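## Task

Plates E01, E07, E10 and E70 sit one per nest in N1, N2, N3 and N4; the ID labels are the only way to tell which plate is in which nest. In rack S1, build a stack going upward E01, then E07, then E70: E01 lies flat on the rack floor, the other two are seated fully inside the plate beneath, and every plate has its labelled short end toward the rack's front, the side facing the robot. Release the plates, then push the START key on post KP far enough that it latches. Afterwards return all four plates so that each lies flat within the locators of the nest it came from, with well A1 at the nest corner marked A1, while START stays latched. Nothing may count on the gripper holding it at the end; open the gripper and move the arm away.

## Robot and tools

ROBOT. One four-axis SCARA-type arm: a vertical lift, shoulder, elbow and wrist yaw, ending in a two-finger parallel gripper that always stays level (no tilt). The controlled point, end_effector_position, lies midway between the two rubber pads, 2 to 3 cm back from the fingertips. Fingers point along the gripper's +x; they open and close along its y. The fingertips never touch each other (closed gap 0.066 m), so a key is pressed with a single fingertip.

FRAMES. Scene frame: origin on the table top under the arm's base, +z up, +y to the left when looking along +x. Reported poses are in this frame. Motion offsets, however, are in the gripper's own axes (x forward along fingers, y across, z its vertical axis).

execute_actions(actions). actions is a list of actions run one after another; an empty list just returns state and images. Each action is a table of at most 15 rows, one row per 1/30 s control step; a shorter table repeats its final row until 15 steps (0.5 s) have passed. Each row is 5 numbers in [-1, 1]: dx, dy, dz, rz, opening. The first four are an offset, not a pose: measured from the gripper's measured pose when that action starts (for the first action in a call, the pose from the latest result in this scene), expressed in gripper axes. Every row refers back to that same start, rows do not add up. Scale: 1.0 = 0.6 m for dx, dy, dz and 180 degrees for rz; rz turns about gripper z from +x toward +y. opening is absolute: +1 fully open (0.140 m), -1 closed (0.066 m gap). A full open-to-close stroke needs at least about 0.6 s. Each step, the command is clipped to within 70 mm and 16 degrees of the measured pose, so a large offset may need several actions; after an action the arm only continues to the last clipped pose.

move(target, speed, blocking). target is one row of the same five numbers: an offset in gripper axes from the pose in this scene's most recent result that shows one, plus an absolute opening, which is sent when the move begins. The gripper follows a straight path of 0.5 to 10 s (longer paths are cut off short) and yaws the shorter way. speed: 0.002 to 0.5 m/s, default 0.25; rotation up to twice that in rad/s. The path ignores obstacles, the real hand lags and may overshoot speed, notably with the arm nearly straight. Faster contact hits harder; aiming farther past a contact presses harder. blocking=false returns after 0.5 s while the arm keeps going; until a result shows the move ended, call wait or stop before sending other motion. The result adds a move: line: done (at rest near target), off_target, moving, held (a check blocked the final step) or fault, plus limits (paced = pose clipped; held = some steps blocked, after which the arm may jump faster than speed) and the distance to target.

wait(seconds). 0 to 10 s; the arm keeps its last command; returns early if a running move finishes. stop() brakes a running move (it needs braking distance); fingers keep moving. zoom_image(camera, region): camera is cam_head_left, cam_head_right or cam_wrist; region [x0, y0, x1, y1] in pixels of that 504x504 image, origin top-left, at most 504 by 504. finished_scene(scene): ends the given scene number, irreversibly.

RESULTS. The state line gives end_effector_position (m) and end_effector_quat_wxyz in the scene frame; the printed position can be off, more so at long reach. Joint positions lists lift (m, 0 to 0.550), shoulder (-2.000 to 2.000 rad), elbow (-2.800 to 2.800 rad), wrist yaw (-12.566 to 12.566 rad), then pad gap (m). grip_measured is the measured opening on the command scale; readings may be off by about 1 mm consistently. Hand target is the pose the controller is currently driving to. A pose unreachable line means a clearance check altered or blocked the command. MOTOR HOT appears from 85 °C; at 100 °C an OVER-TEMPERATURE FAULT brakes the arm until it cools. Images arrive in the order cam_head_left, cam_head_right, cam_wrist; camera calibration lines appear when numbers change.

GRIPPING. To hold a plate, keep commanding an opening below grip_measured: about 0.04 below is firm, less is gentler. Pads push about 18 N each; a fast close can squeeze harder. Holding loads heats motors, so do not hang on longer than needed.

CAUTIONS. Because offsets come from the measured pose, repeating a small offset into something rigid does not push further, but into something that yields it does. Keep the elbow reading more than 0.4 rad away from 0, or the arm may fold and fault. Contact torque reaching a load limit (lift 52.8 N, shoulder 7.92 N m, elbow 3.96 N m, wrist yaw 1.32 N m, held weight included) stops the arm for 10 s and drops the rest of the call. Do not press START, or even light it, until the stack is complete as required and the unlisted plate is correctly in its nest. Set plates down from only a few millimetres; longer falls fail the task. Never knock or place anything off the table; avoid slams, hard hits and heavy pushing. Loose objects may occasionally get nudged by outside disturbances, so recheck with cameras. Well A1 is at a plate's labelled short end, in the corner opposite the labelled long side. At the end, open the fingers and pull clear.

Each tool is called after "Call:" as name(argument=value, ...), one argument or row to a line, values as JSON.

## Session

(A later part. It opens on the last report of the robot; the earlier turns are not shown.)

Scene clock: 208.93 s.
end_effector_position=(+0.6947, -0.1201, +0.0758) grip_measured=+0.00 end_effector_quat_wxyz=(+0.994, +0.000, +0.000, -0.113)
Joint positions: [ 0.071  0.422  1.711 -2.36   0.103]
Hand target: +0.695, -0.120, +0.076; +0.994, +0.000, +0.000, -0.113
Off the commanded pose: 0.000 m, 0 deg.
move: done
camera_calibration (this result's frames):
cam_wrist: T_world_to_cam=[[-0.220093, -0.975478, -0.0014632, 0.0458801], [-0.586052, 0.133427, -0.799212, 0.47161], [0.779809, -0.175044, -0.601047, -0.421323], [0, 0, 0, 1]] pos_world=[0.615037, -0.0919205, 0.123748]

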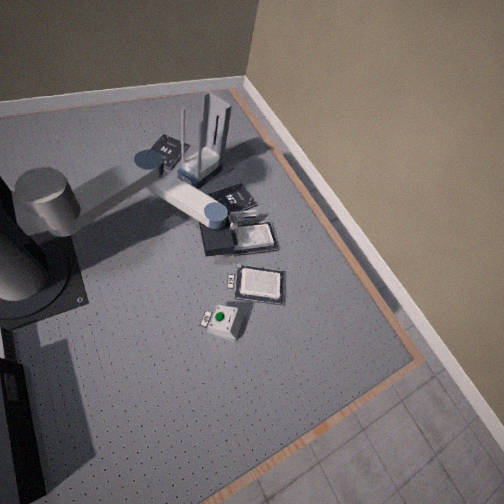

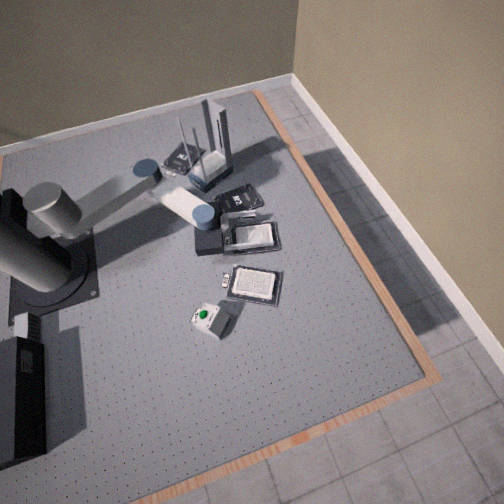

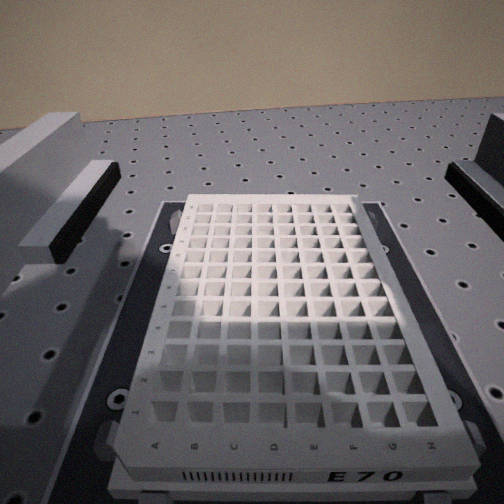

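Call:
move(
  target=[-0.0003, 0.00015, -0.07, 0, 0.0],
  speed=0.06,
)

Call:
zoom_image(
  camera="cam_wrist",
  region=[20, 290, 272, 450],
)

Scene clock: 212.40 s.
end_effector_position=(+0.6946, -0.1200, +0.0338) grip_measured=+0.00 end_effector_quat_wxyz=(+0.994, +0.000, +0.000, -0.114)
Joint positions: [ 0.029  0.422  1.71  -2.36   0.103]
Hand target: +0.695, -0.120, +0.034; +0.994, +0.000, +0.000, -0.113
Off the commanded pose: 0.000 m, 0 deg.
move: done
camera_calibration (this result's frames):
cam_wrist: T_world_to_cam=[[-0.220343, -0.975421, -0.0014632, 0.0460188], [-0.586018, 0.133578, -0.799212, 0.437894], [0.779764, -0.175244, -0.601047, -0.446481], [0, 0, 0, 1]] pos_world=[0.614903, -0.0918479, 0.0816814]

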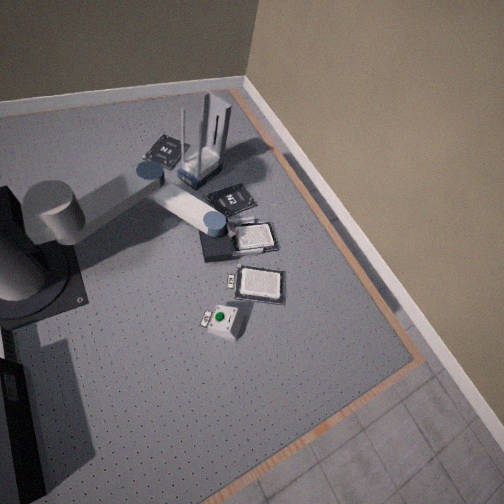

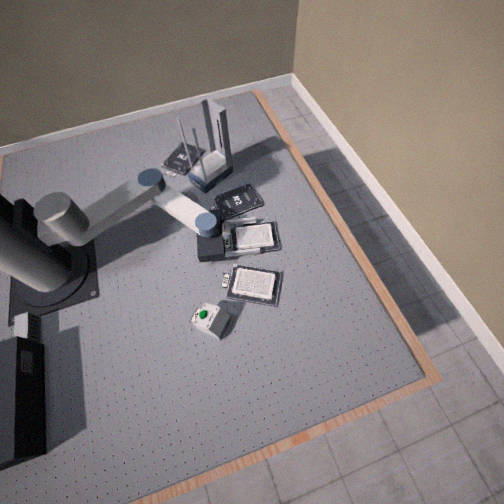

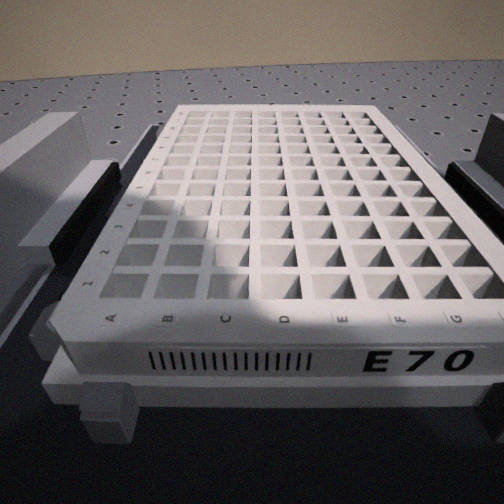

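Region (20, 290, 272, 450) of cam_wrist's 504x504 image, scaled by 2.000, with more detail than that image has; it fills the top 320 rows of this view, and the rest is white.

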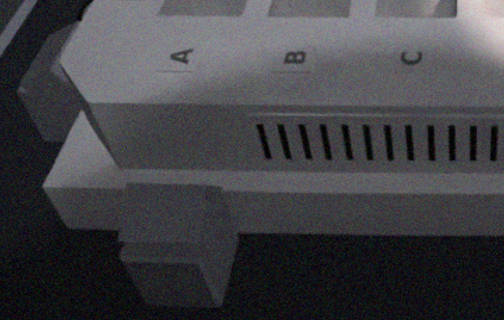

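Call:
execute_actions(
  actions=[
    [[0,0,0,0,-0.3],[0,0,0,0,-0.3],[0,0,0,0,-0.3],[0,0,0,0,-0.3],[0,0,0,0,-0.35],[0,0,0,0,-0.4],[0,0,0,0,-0.45],[0,0,0,0,-0.47],[0,0,0,0,-0.49],[0,0,0,0,-0.51],[0,0,0,0,-0.53],[0,0,0,0,-0.55],[0,0,0,0,-0.57],[0,0,0,0,-0.59],[0,0,0,0,-0.62]],
  ],
)

Call:
move(
  target=[0, 0, 0.4853, 0, -0.62],
  speed=0.35,
)

Scene clock: 218.60 s.
end_effector_position=(+0.6946, -0.1201, +0.0338) grip_measured=-0.56 end_effector_quat_wxyz=(+0.994, +0.000, +0.000, -0.114)
Joint positions: [ 0.029  0.422  1.71  -2.36   0.082]
Hand target: +0.695, -0.120, +0.034; +0.994, +0.000, +0.000, -0.114
Off the commanded pose: 0.000 m, 0 deg.
camera_calibration (this result's frames):
cam_wrist: T_world_to_cam=[[-0.220359, -0.975418, -0.0014632, 0.0460209], [-0.586016, 0.133587, -0.799212, 0.437893], [0.779761, -0.175256, -0.601047, -0.446479], [0, 0, 0, 1]] pos_world=[0.6149, -0.0918554, 0.081682]

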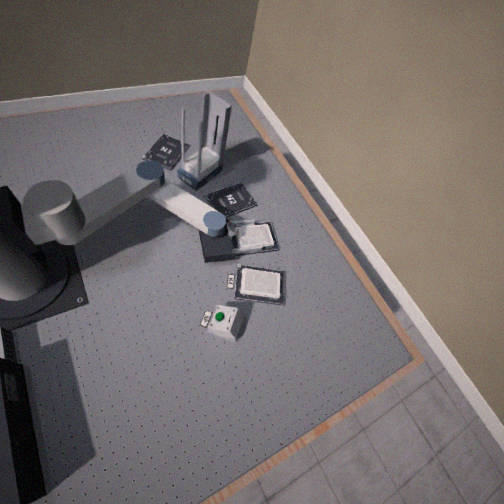

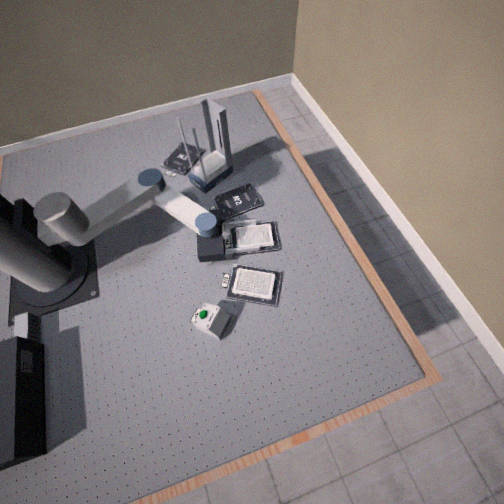

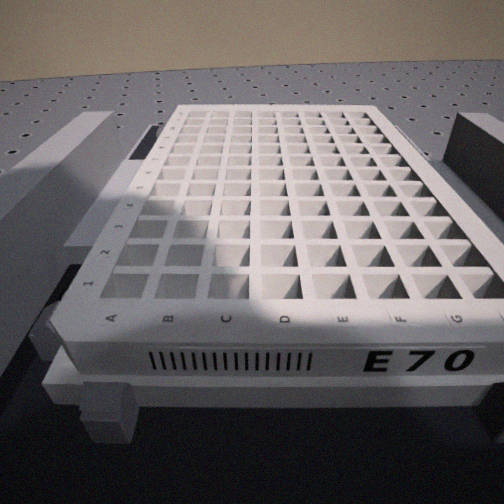

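Scene clock: 219.97 s.
end_effector_position=(+0.6946, -0.1200, +0.3250) grip_measured=-0.56 end_effector_quat_wxyz=(+0.994, +0.000, +0.000, -0.114)
Joint positions: [ 0.32   0.422  1.71  -2.36   0.082]
Hand target: +0.695, -0.120, +0.325; +0.994, +0.000, +0.000, -0.114
Off the commanded pose: 0.000 m, 0 deg.
move: done
camera_calibration (this result's frames):
cam_wrist: T_world_to_cam=[[-0.220318, -0.975427, -0.0014632, 0.0464266], [-0.586021, 0.133563, -0.799212, 0.670658], [0.779769, -0.175224, -0.601047, -0.271443], [0, 0, 0, 1]] pos_world=[0.614911, -0.0918522, 0.372916]

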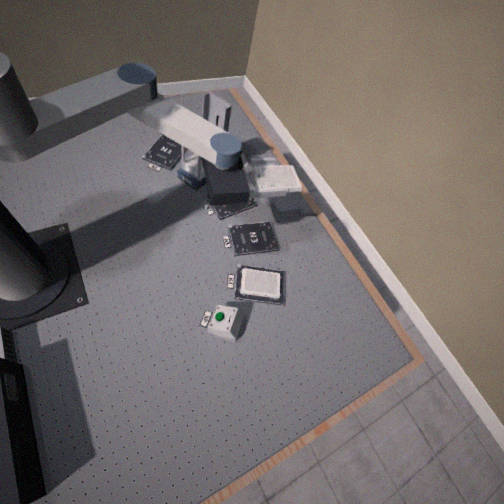

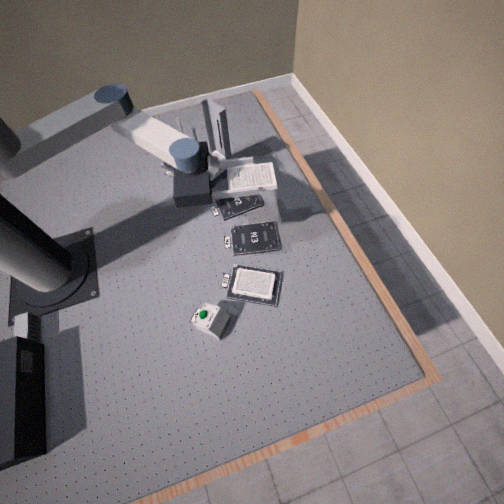

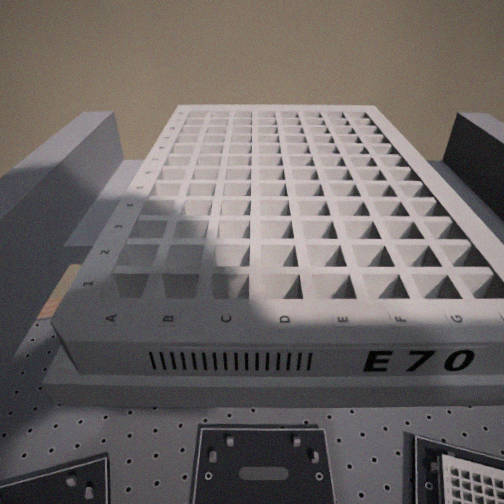

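Call:
move(
  target=[-0.21183, 0.53815, 0, 0.22003, -0.62],
  speed=0.35,
)

Scene clock: 224.13 s.
end_effector_position=(+0.6434, +0.2233, +0.3250) grip_measured=-0.56 end_effector_quat_wxyz=(+0.973, +0.000, +0.000, +0.230)
Joint positions: [ 0.32   1.122  1.627 -2.285  0.082]
Hand target: +0.643, +0.223, +0.325; +0.973, +0.000, +0.000, +0.230
Off the commanded pose: 0.000 m, 0 deg.
move: done
camera_calibration (this result's frames):
cam_wrist: T_world_to_cam=[[0.452616, -0.891704, -0.0014632, -0.0816545], [-0.536487, -0.271001, -0.799212, 0.653273], [0.712265, 0.362521, -0.601047, -0.248014], [0, 0, 0, 1]] pos_world=[0.564082, 0.194136, 0.372916]

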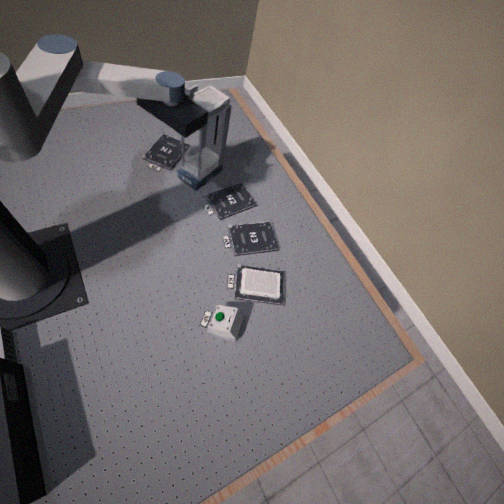

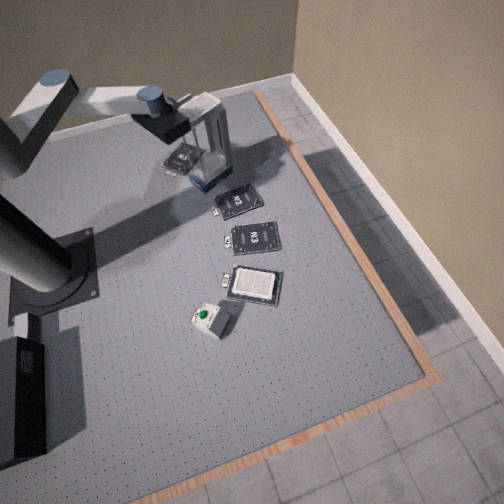

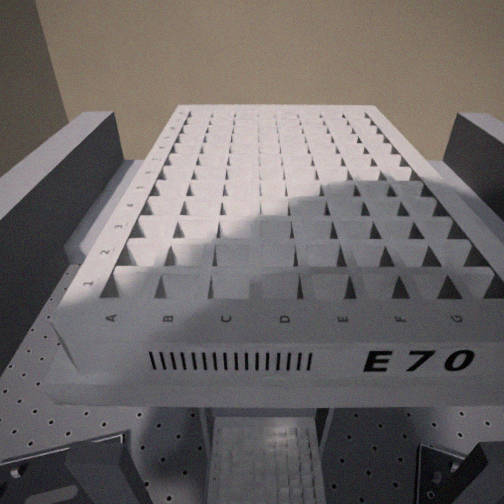

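Call:
move(
  target=[0.00048, -0.0003, -0.0168, -0.00019, -0.62],
  speed=0.03,
)

Call:
zoom_image(
  camera="cam_wrist",
  region=[20, 350, 180, 470],
)

Scene clock: 227.60 s.
end_effector_position=(+0.6437, +0.2233, +0.3149) grip_measured=-0.56 end_effector_quat_wxyz=(+0.973, +0.000, +0.000, +0.230)
Joint positions: [ 0.31   1.121  1.629 -2.286  0.082]
Hand target: +0.644, +0.223, +0.315; +0.973, +0.000, +0.000, +0.230
Off the commanded pose: 0.000 m, 0 deg.
move: done
camera_calibration (this result's frames):
cam_wrist: T_world_to_cam=[[0.452313, -0.891858, -0.0014632, -0.081551], [-0.536579, -0.270819, -0.799212, 0.645348], [0.712388, 0.362279, -0.601047, -0.254336], [0, 0, 0, 1]] pos_world=[0.564352, 0.194181, 0.362783]

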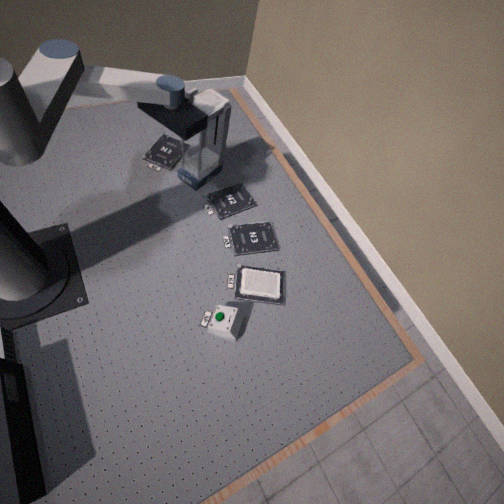

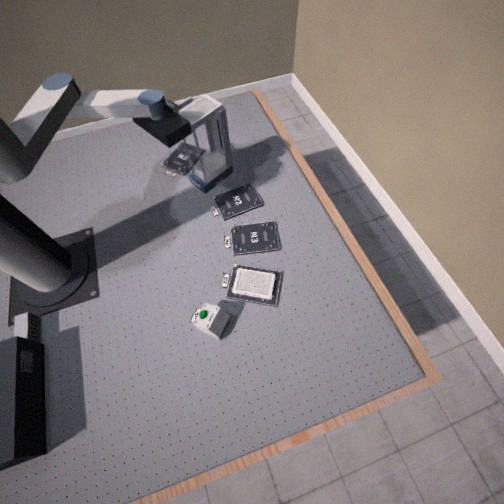

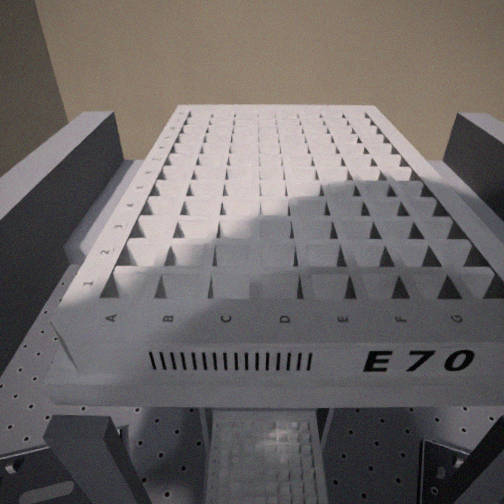

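Region (20, 350, 180, 470) of cam_wrist's 504x504 image, scaled by 3.150, with more detail than that image has; it fills the top 378 rows of this view, and the rest is white.

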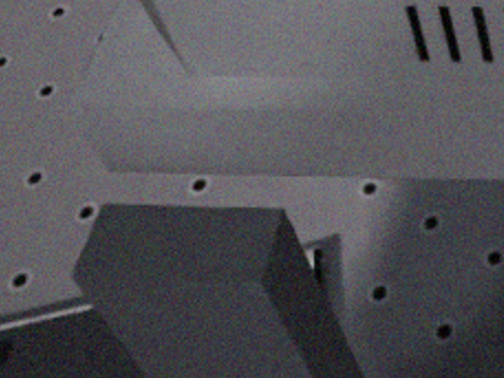

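Call:
move(
  target=[0, 0, -0.02, 0, -0.62],
  speed=0.012,
)

Call:
move(
  target=[0, 0, -0.3463, 0, -0.62],
  speed=0.22,
)

Call:
move(
  target=[0, 0, -0.0125, 0, -0.62],
  speed=0.01,
)

Scene clock: 232.07 s.
end_effector_position=(+0.6437, +0.2233, +0.3029) grip_measured=-0.56 end_effector_quat_wxyz=(+0.973, +0.000, +0.000, +0.230)
Joint positions: [ 0.298  1.121  1.629 -2.286  0.082]
Hand target: +0.644, +0.223, +0.303; +0.973, +0.000, +0.000, +0.230
Off the commanded pose: 0.000 m, 0 deg.
move: done
camera_calibration (this result's frames):
cam_wrist: T_world_to_cam=[[0.452335, -0.891847, -0.0014632, -0.0815748], [-0.536572, -0.270832, -0.799212, 0.635748], [0.712379, 0.362297, -0.601047, -0.261556], [0, 0, 0, 1]] pos_world=[0.564351, 0.19419, 0.350771]

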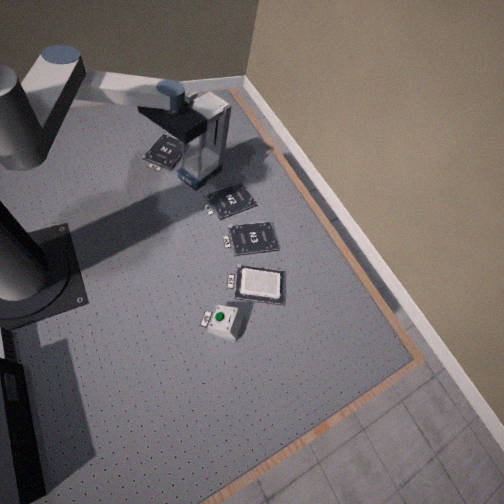

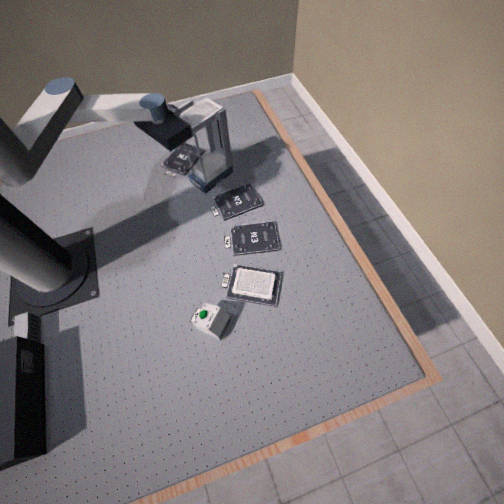

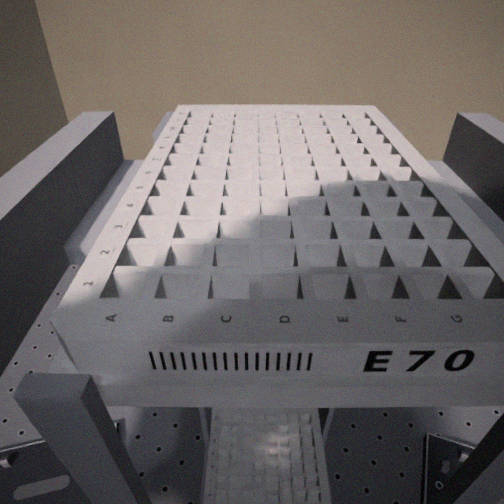

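Scene clock: 233.40 s.
end_effector_position=(+0.6437, +0.2233, +0.0950) grip_measured=-0.56 end_effector_quat_wxyz=(+0.973, +0.000, +0.000, +0.230)
Joint positions: [ 0.09   1.121  1.629 -2.286  0.082]
Hand target: +0.644, +0.223, +0.095; +0.973, +0.000, +0.000, +0.230
Off the commanded pose: 0.000 m, 0 deg.
move: done
camera_calibration (this result's frames):
cam_wrist: T_world_to_cam=[[0.452289, -0.89187, -0.0014632, -0.0818623], [-0.536586, -0.270804, -0.799212, 0.469623], [0.712397, 0.36226, -0.601047, -0.386487], [0, 0, 0, 1]] pos_world=[0.564351, 0.194174, 0.142912]

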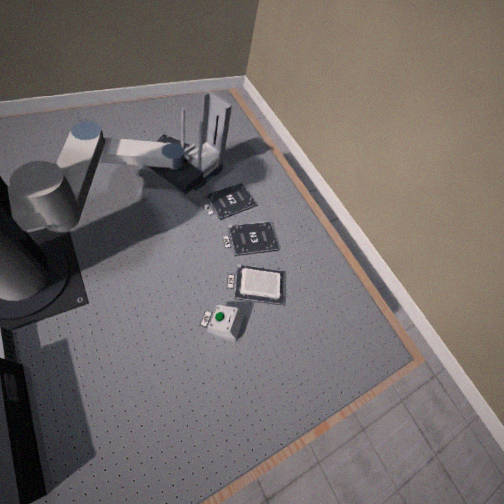

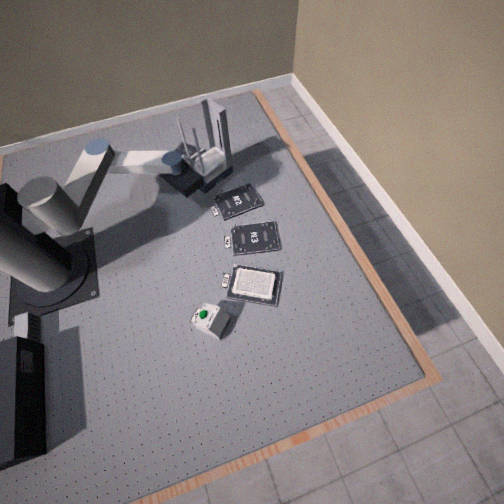

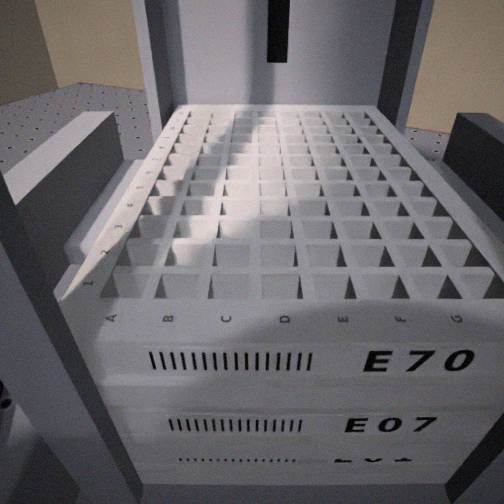

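Scene clock: 234.37 s.
end_effector_position=(+0.6437, +0.2233, +0.0883) grip_measured=-0.56 end_effector_quat_wxyz=(+0.973, +0.000, +0.000, +0.230)
Joint positions: [ 0.083  1.121  1.629 -2.286  0.082]
Hand target: +0.644, +0.223, +0.088; +0.973, +0.000, +0.000, +0.230
Off the commanded pose: 0.001 m, 0 deg.
move: done
camera_calibration (this result's frames):
cam_wrist: T_world_to_cam=[[0.452336, -0.891847, -0.0014632, -0.0819057], [-0.536572, -0.270833, -0.799212, 0.464275], [0.712378, 0.362297, -0.601047, -0.390473], [0, 0, 0, 1]] pos_world=[0.56433, 0.194161, 0.136241]

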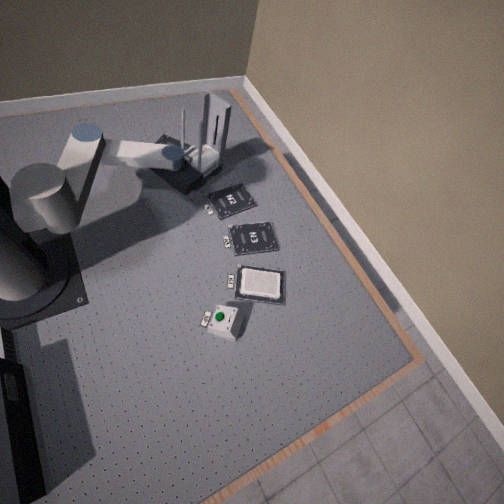

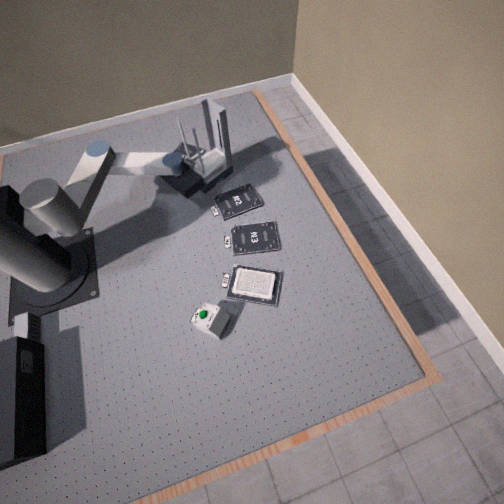

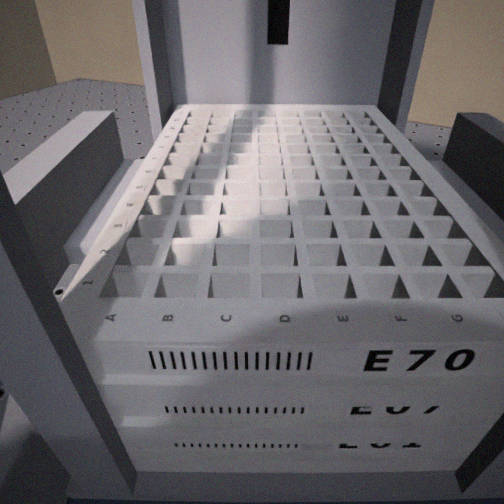

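Seated at 0.0883 (nested). Release and retreat.

Call:
execute_actions(
  actions=[
    [[0,0,0.0003,0,0.0]],
  ],
)

Call:
move(
  target=[-0.17, 0, 0, 0, 0.0],
  speed=0.18,
)

Scene clock: 237.50 s.
end_effector_position=(+0.6437, +0.2233, +0.0886) grip_measured=+0.00 end_effector_quat_wxyz=(+0.973, +0.000, +0.000, +0.230)
Joint positions: [ 0.084  1.121  1.629 -2.286  0.103]
Hand target: +0.644, +0.223, +0.089; +0.973, +0.000, +0.000, +0.230
Off the commanded pose: 0.000 m, 0 deg.
camera_calibration (this result's frames):
cam_wrist: T_world_to_cam=[[0.452347, -0.891841, -0.0014632, -0.0819095], [-0.536568, -0.27084, -0.799212, 0.464473], [0.712374, 0.362306, -0.601047, -0.390327], [0, 0, 0, 1]] pos_world=[0.564332, 0.194165, 0.136488]

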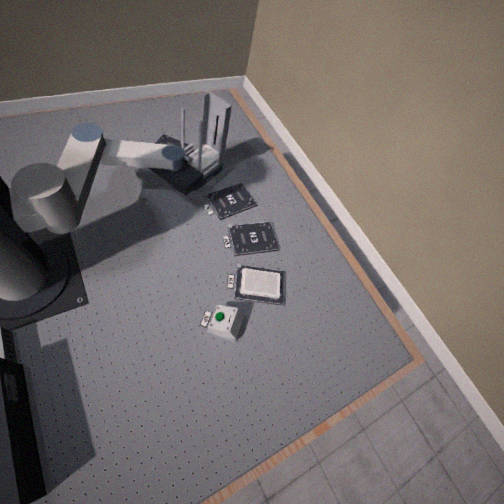

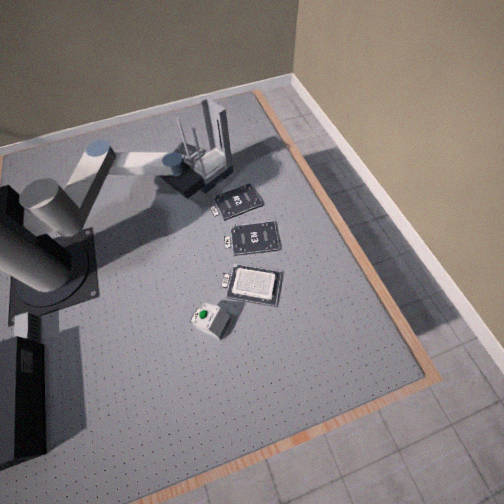

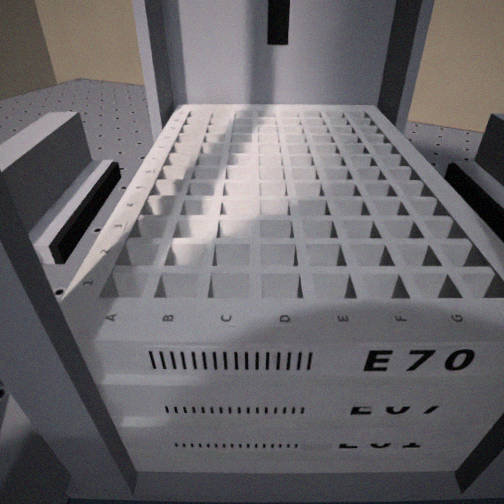

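Scene clock: 238.43 s.
end_effector_position=(+0.5525, +0.1775, +0.0886) grip_measured=+0.00 end_effector_quat_wxyz=(+0.973, +0.000, +0.000, +0.230)
Joint positions: [ 0.084  1.318  1.115 -1.969  0.103]
Hand target: +0.552, +0.178, +0.089; +0.973, +0.000, +0.000, +0.230
Off the commanded pose: 0.000 m, 0 deg.
move: done
camera_calibration (this result's frames):
cam_wrist: T_world_to_cam=[[0.452027, -0.892003, -0.0014632, -0.0812344], [-0.536666, -0.270647, -0.799212, 0.403142], [0.712504, 0.362051, -0.601047, -0.308778], [0, 0, 0, 1]] pos_world=[0.473078, 0.148441, 0.136487]

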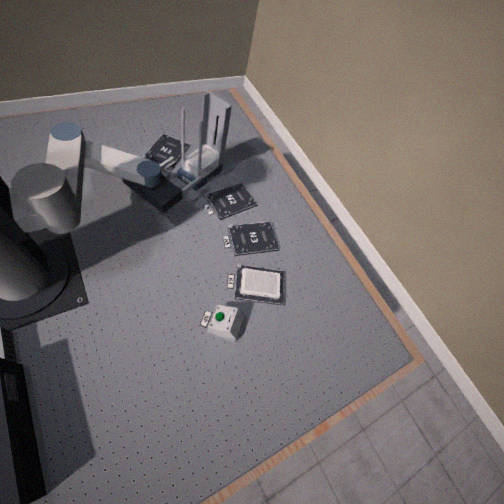

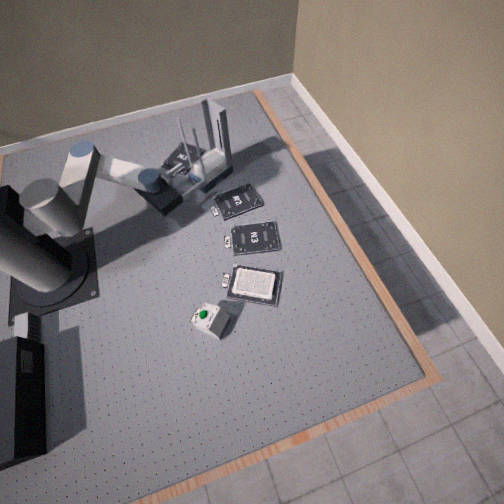

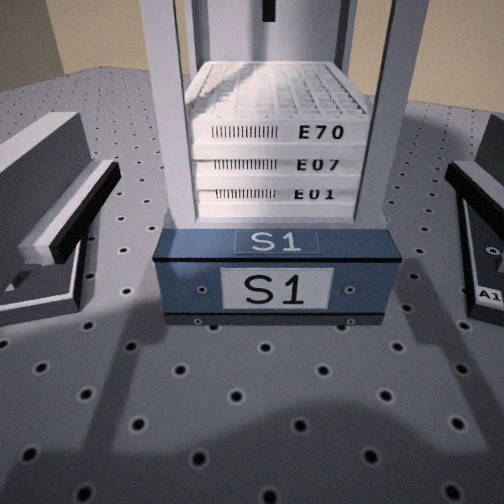

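Call:
move(
  target=[-0.52102, -0.50505, 0.08567, -0.3975, 1.0],
  speed=0.4,
)

Scene clock: 252.03 s.
end_effector_position=(+0.4086, -0.2332, +0.1400) grip_measured=+1.00 end_effector_quat_wxyz=(+0.924, +0.000, +0.000, -0.383)
Joint positions: [ 0.135  0.222  0.733 -1.74   0.14 ]
Hand target: +0.409, -0.233, +0.140; +0.924, +0.000, +0.000, -0.383
Off the commanded pose: 0.000 m, 0 deg.
move: done
camera_calibration (this result's frames):
cam_wrist: T_world_to_cam=[[-0.702989, -0.711199, -0.0014632, 0.131564], [-0.426643, 0.423362, -0.799212, 0.372733], [0.569019, -0.561213, -0.601047, -0.183373], [0, 0, 0, 1]] pos_world=[0.355854, -0.167144, 0.18787]

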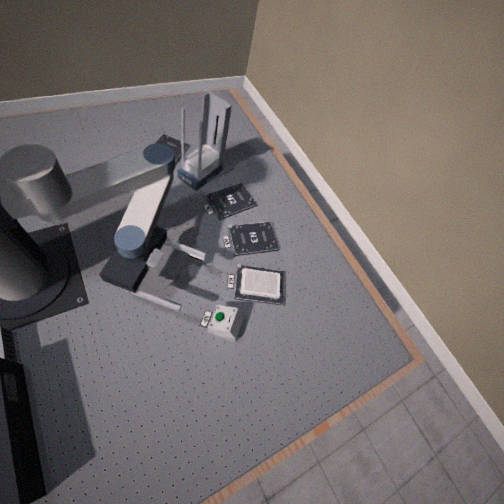

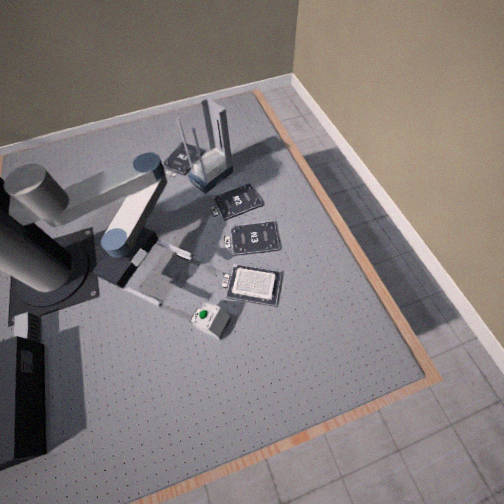

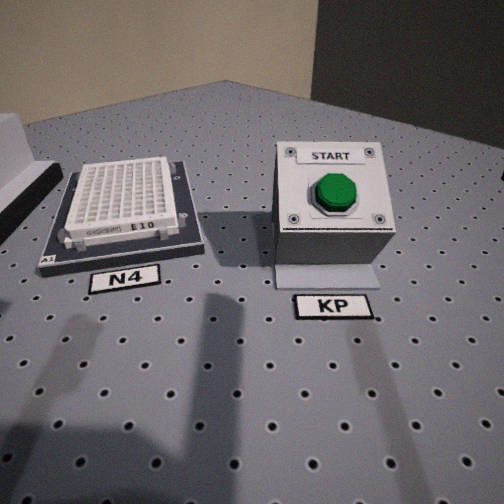

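Call:
zoom_image(
  camera="cam_wrist",
  region=[30, 140, 220, 300],
)

Call:
zoom_image(
  camera="cam_wrist",
  region=[250, 130, 420, 330],
)

Region (30, 140, 220, 300) of cam_wrist's 504x504 image, scaled by 2.653, with more detail than that image has; it fills the top 424 rows of this view, and the rest is white.

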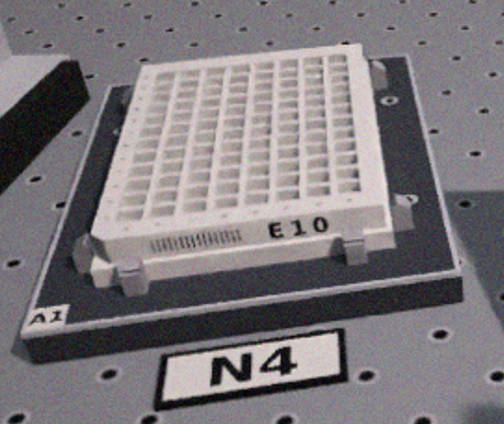

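Region (250, 130, 420, 330) of cam_wrist's 504x504 image, scaled by 2.520, with more detail than that image has; it fills the left 428 columns of this view, and the rest is white.

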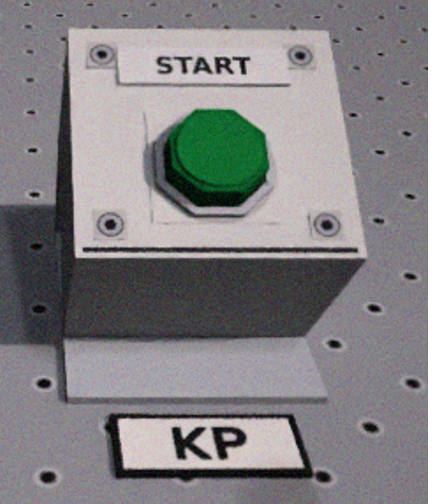

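Call:
move(
  target=[0.1537, -0.0008, -0.0765, 0, -1.0],
  speed=0.12,
)

Scene clock: 271.50 s.
end_effector_position=(+0.4736, -0.2987, +0.0940) grip_measured=-0.99 end_effector_quat_wxyz=(+0.924, +0.000, +0.000, -0.382)
Joint positions: [ 0.089  0.096  1.139 -2.019  0.066]
Hand target: +0.473, -0.299, +0.094; +0.924, +0.000, +0.000, -0.383
Off the commanded pose: 0.000 m, 0 deg.
move: done
camera_calibration (this result's frames):
cam_wrist: T_world_to_cam=[[-0.702668, -0.711517, -0.0014632, 0.130387], [-0.426834, 0.423169, -0.799212, 0.391491], [0.569272, -0.560956, -0.601047, -0.28479], [0, 0, 0, 1]] pos_world=[0.420843, -0.232649, 0.141903]

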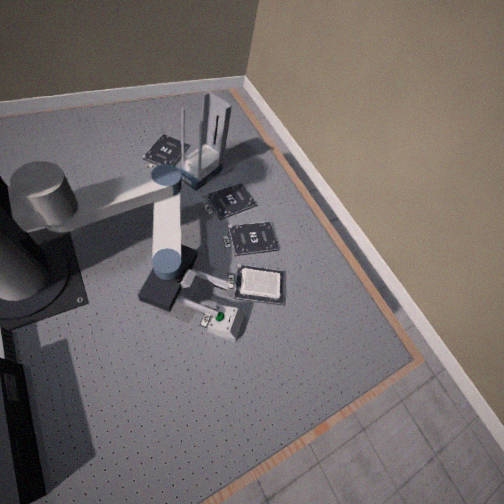

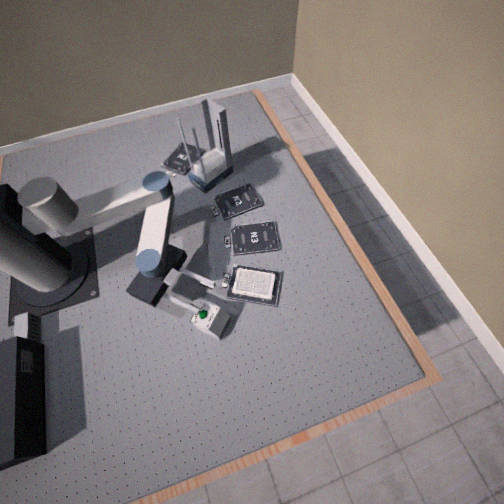

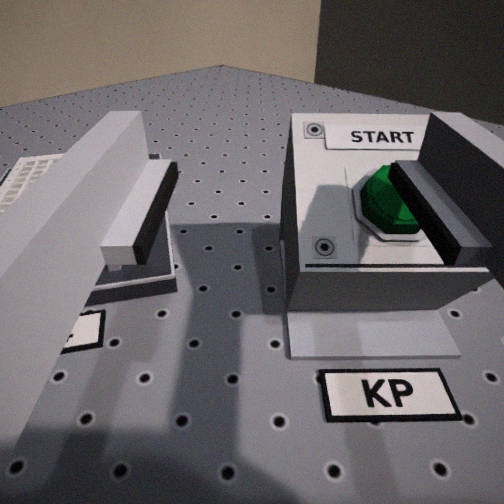

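Call:
move(
  target=[0.01, -0.005, -0.01732, 0, -1.0],
  speed=0.012,
)

Scene clock: 280.30 s.
end_effector_position=(+0.4758, -0.3048, +0.0837) grip_measured=-0.99 end_effector_quat_wxyz=(+0.924, +0.000, +0.000, -0.382)
Joint positions: [ 0.079  0.075  1.166 -2.025  0.066]
Hand target: +0.476, -0.305, +0.084; +0.924, +0.000, +0.000, -0.382
Off the commanded pose: 0.000 m, 0 deg.
move: done
camera_calibration (this result's frames):
cam_wrist: T_world_to_cam=[[-0.701966, -0.712209, -0.0014632, 0.127031], [-0.427251, 0.422748, -0.799212, 0.386883], [0.569825, -0.560394, -0.601047, -0.295762], [0, 0, 0, 1]] pos_world=[0.423001, -0.238825, 0.131621]

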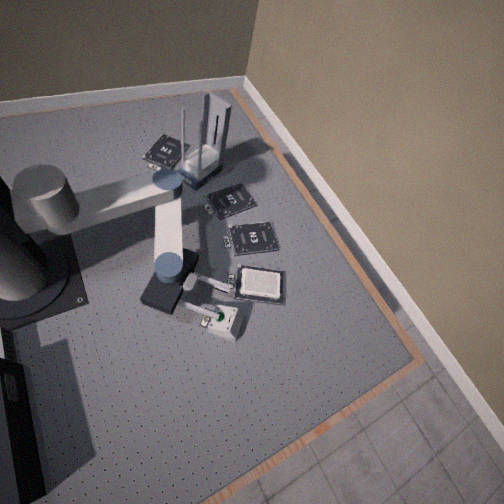

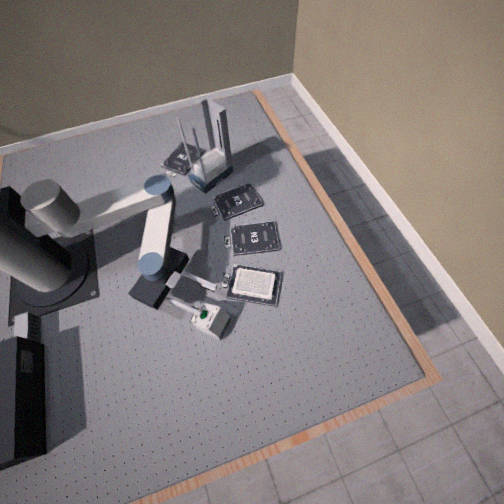

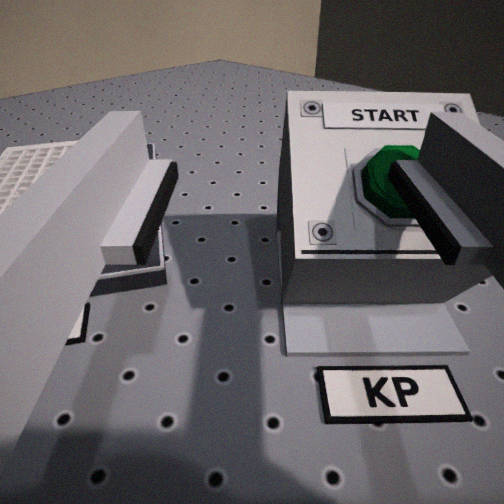

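Call:
move(
  target=[0.00333, 0, -0.00577, 0, -1.0],
  speed=0.008,
)

Scene clock: 282.80 s.
end_effector_position=(+0.4771, -0.3061, +0.0805) grip_measured=-0.99 end_effector_quat_wxyz=(+0.924, +0.000, +0.000, -0.382)
Joint positions: [ 0.075  0.072  1.175 -2.031  0.066]
Hand target: +0.477, -0.306, +0.080; +0.924, +0.000, +0.000, -0.382
Off the commanded pose: 0.000 m, 0 deg.
move: done
camera_calibration (this result's frames):
cam_wrist: T_world_to_cam=[[-0.701969, -0.712206, -0.0014632, 0.127031], [-0.42725, 0.42275, -0.799212, 0.385392], [0.569823, -0.560397, -0.601047, -0.299192], [0, 0, 0, 1]] pos_world=[0.424317, -0.240119, 0.128368]

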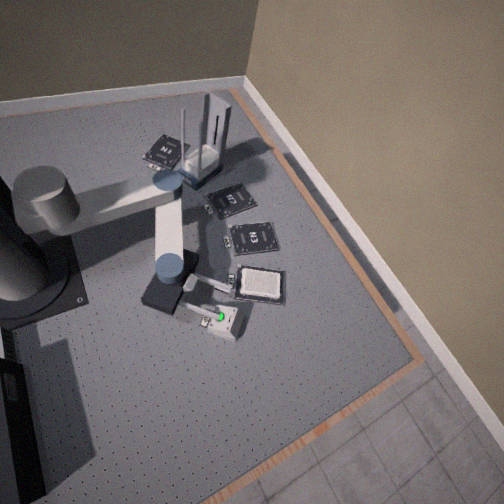

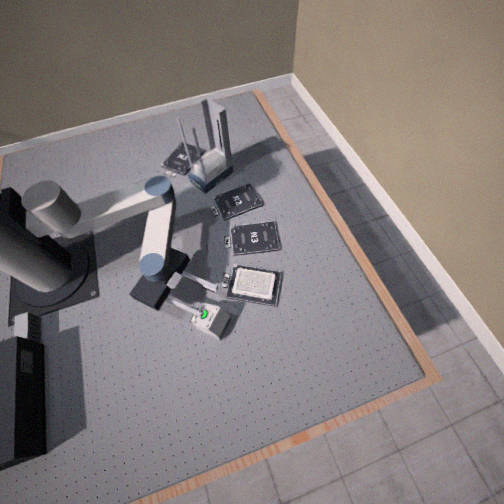

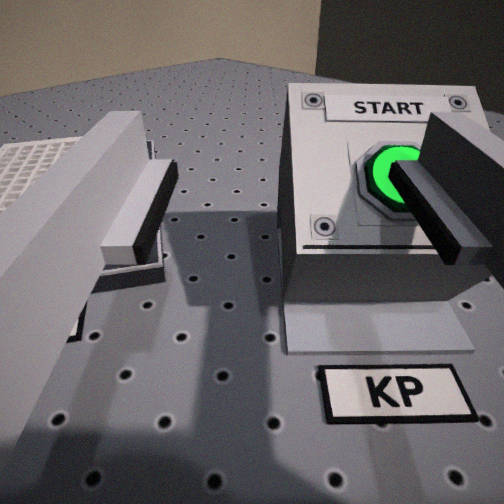

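It lit. Press 2 mm further to make sure it catches.

Call:
move(
  target=[0.00167, 0, -0.00289, 0, -1.0],
  speed=0.006,
)

Scene clock: 284.97 s.
end_effector_position=(+0.4777, -0.3067, +0.0790) grip_measured=-0.99 end_effector_quat_wxyz=(+0.924, +0.000, +0.000, -0.382)
Joint positions: [ 0.074  0.071  1.179 -2.033  0.066]
Hand target: +0.478, -0.307, +0.079; +0.924, +0.000, +0.000, -0.382
Off the commanded pose: 0.000 m, 0 deg.
move: done
camera_calibration (this result's frames):
cam_wrist: T_world_to_cam=[[-0.702008, -0.712167, -0.0014632, 0.127052], [-0.427226, 0.422774, -0.799212, 0.384728], [0.569791, -0.560429, -0.601047, -0.300691], [0, 0, 0, 1]] pos_world=[0.424888, -0.240687, 0.126935]

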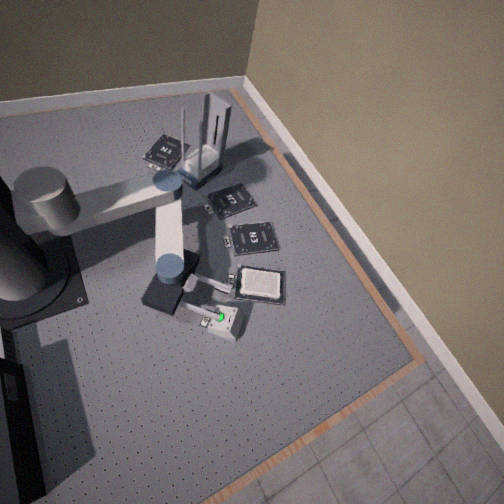

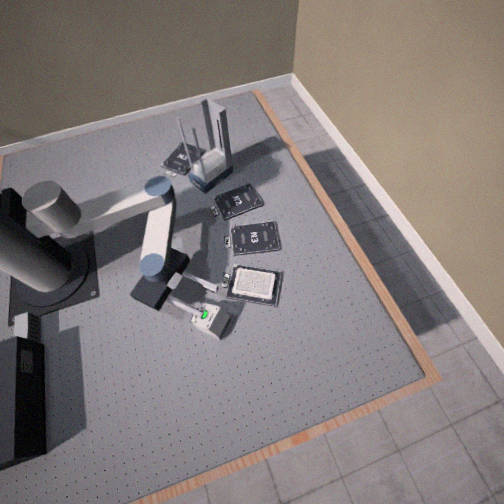

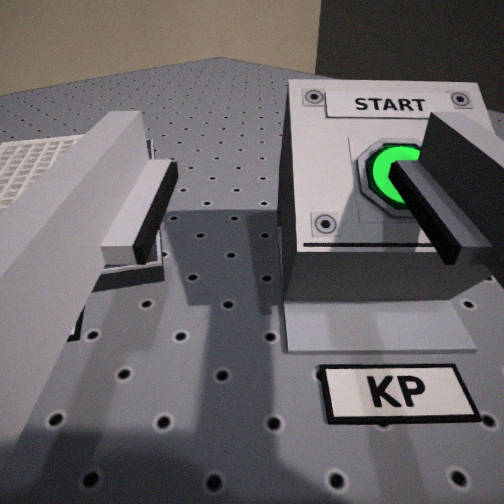

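Call:
move(
  target=[0.00125, 0, -0.00217, 0, -1.0],
  speed=0.006,
)

Scene clock: 287.83 s.
end_effector_position=(+0.4777, -0.3068, +0.0787) grip_measured=-0.99 end_effector_quat_wxyz=(+0.924, +0.000, +0.000, -0.382)
Joint positions: [ 0.074  0.071  1.179 -2.034  0.066]
Hand target: +0.478, -0.307, +0.078; +0.924, +0.000, +0.000, -0.382
Off the commanded pose: 0.001 m, 0 deg.
move: done
camera_calibration (this result's frames):
cam_wrist: T_world_to_cam=[[-0.702121, -0.712056, -0.0014632, 0.127122], [-0.427159, 0.422841, -0.799212, 0.384495], [0.569703, -0.560518, -0.601047, -0.300913], [0, 0, 0, 1]] pos_world=[0.424926, -0.240729, 0.126616]

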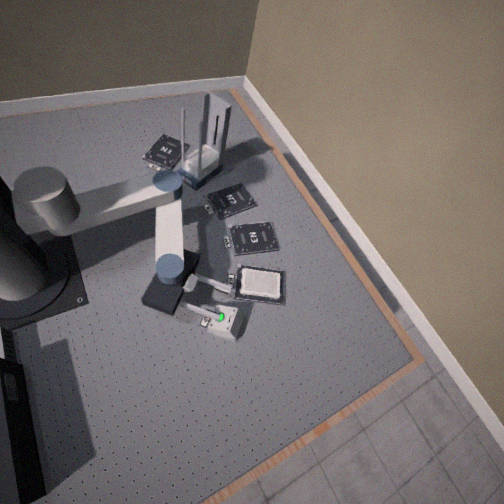

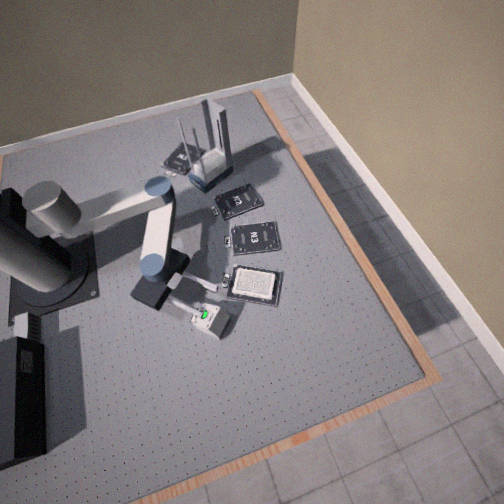

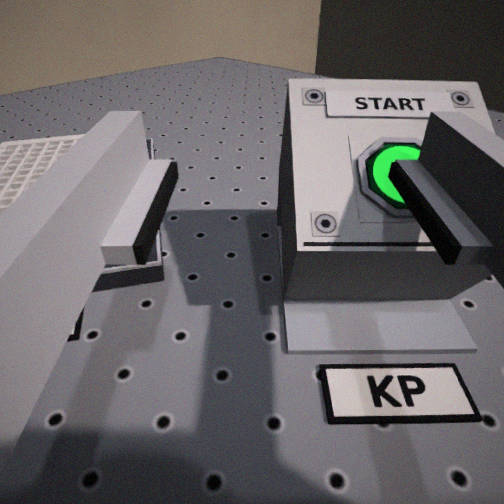

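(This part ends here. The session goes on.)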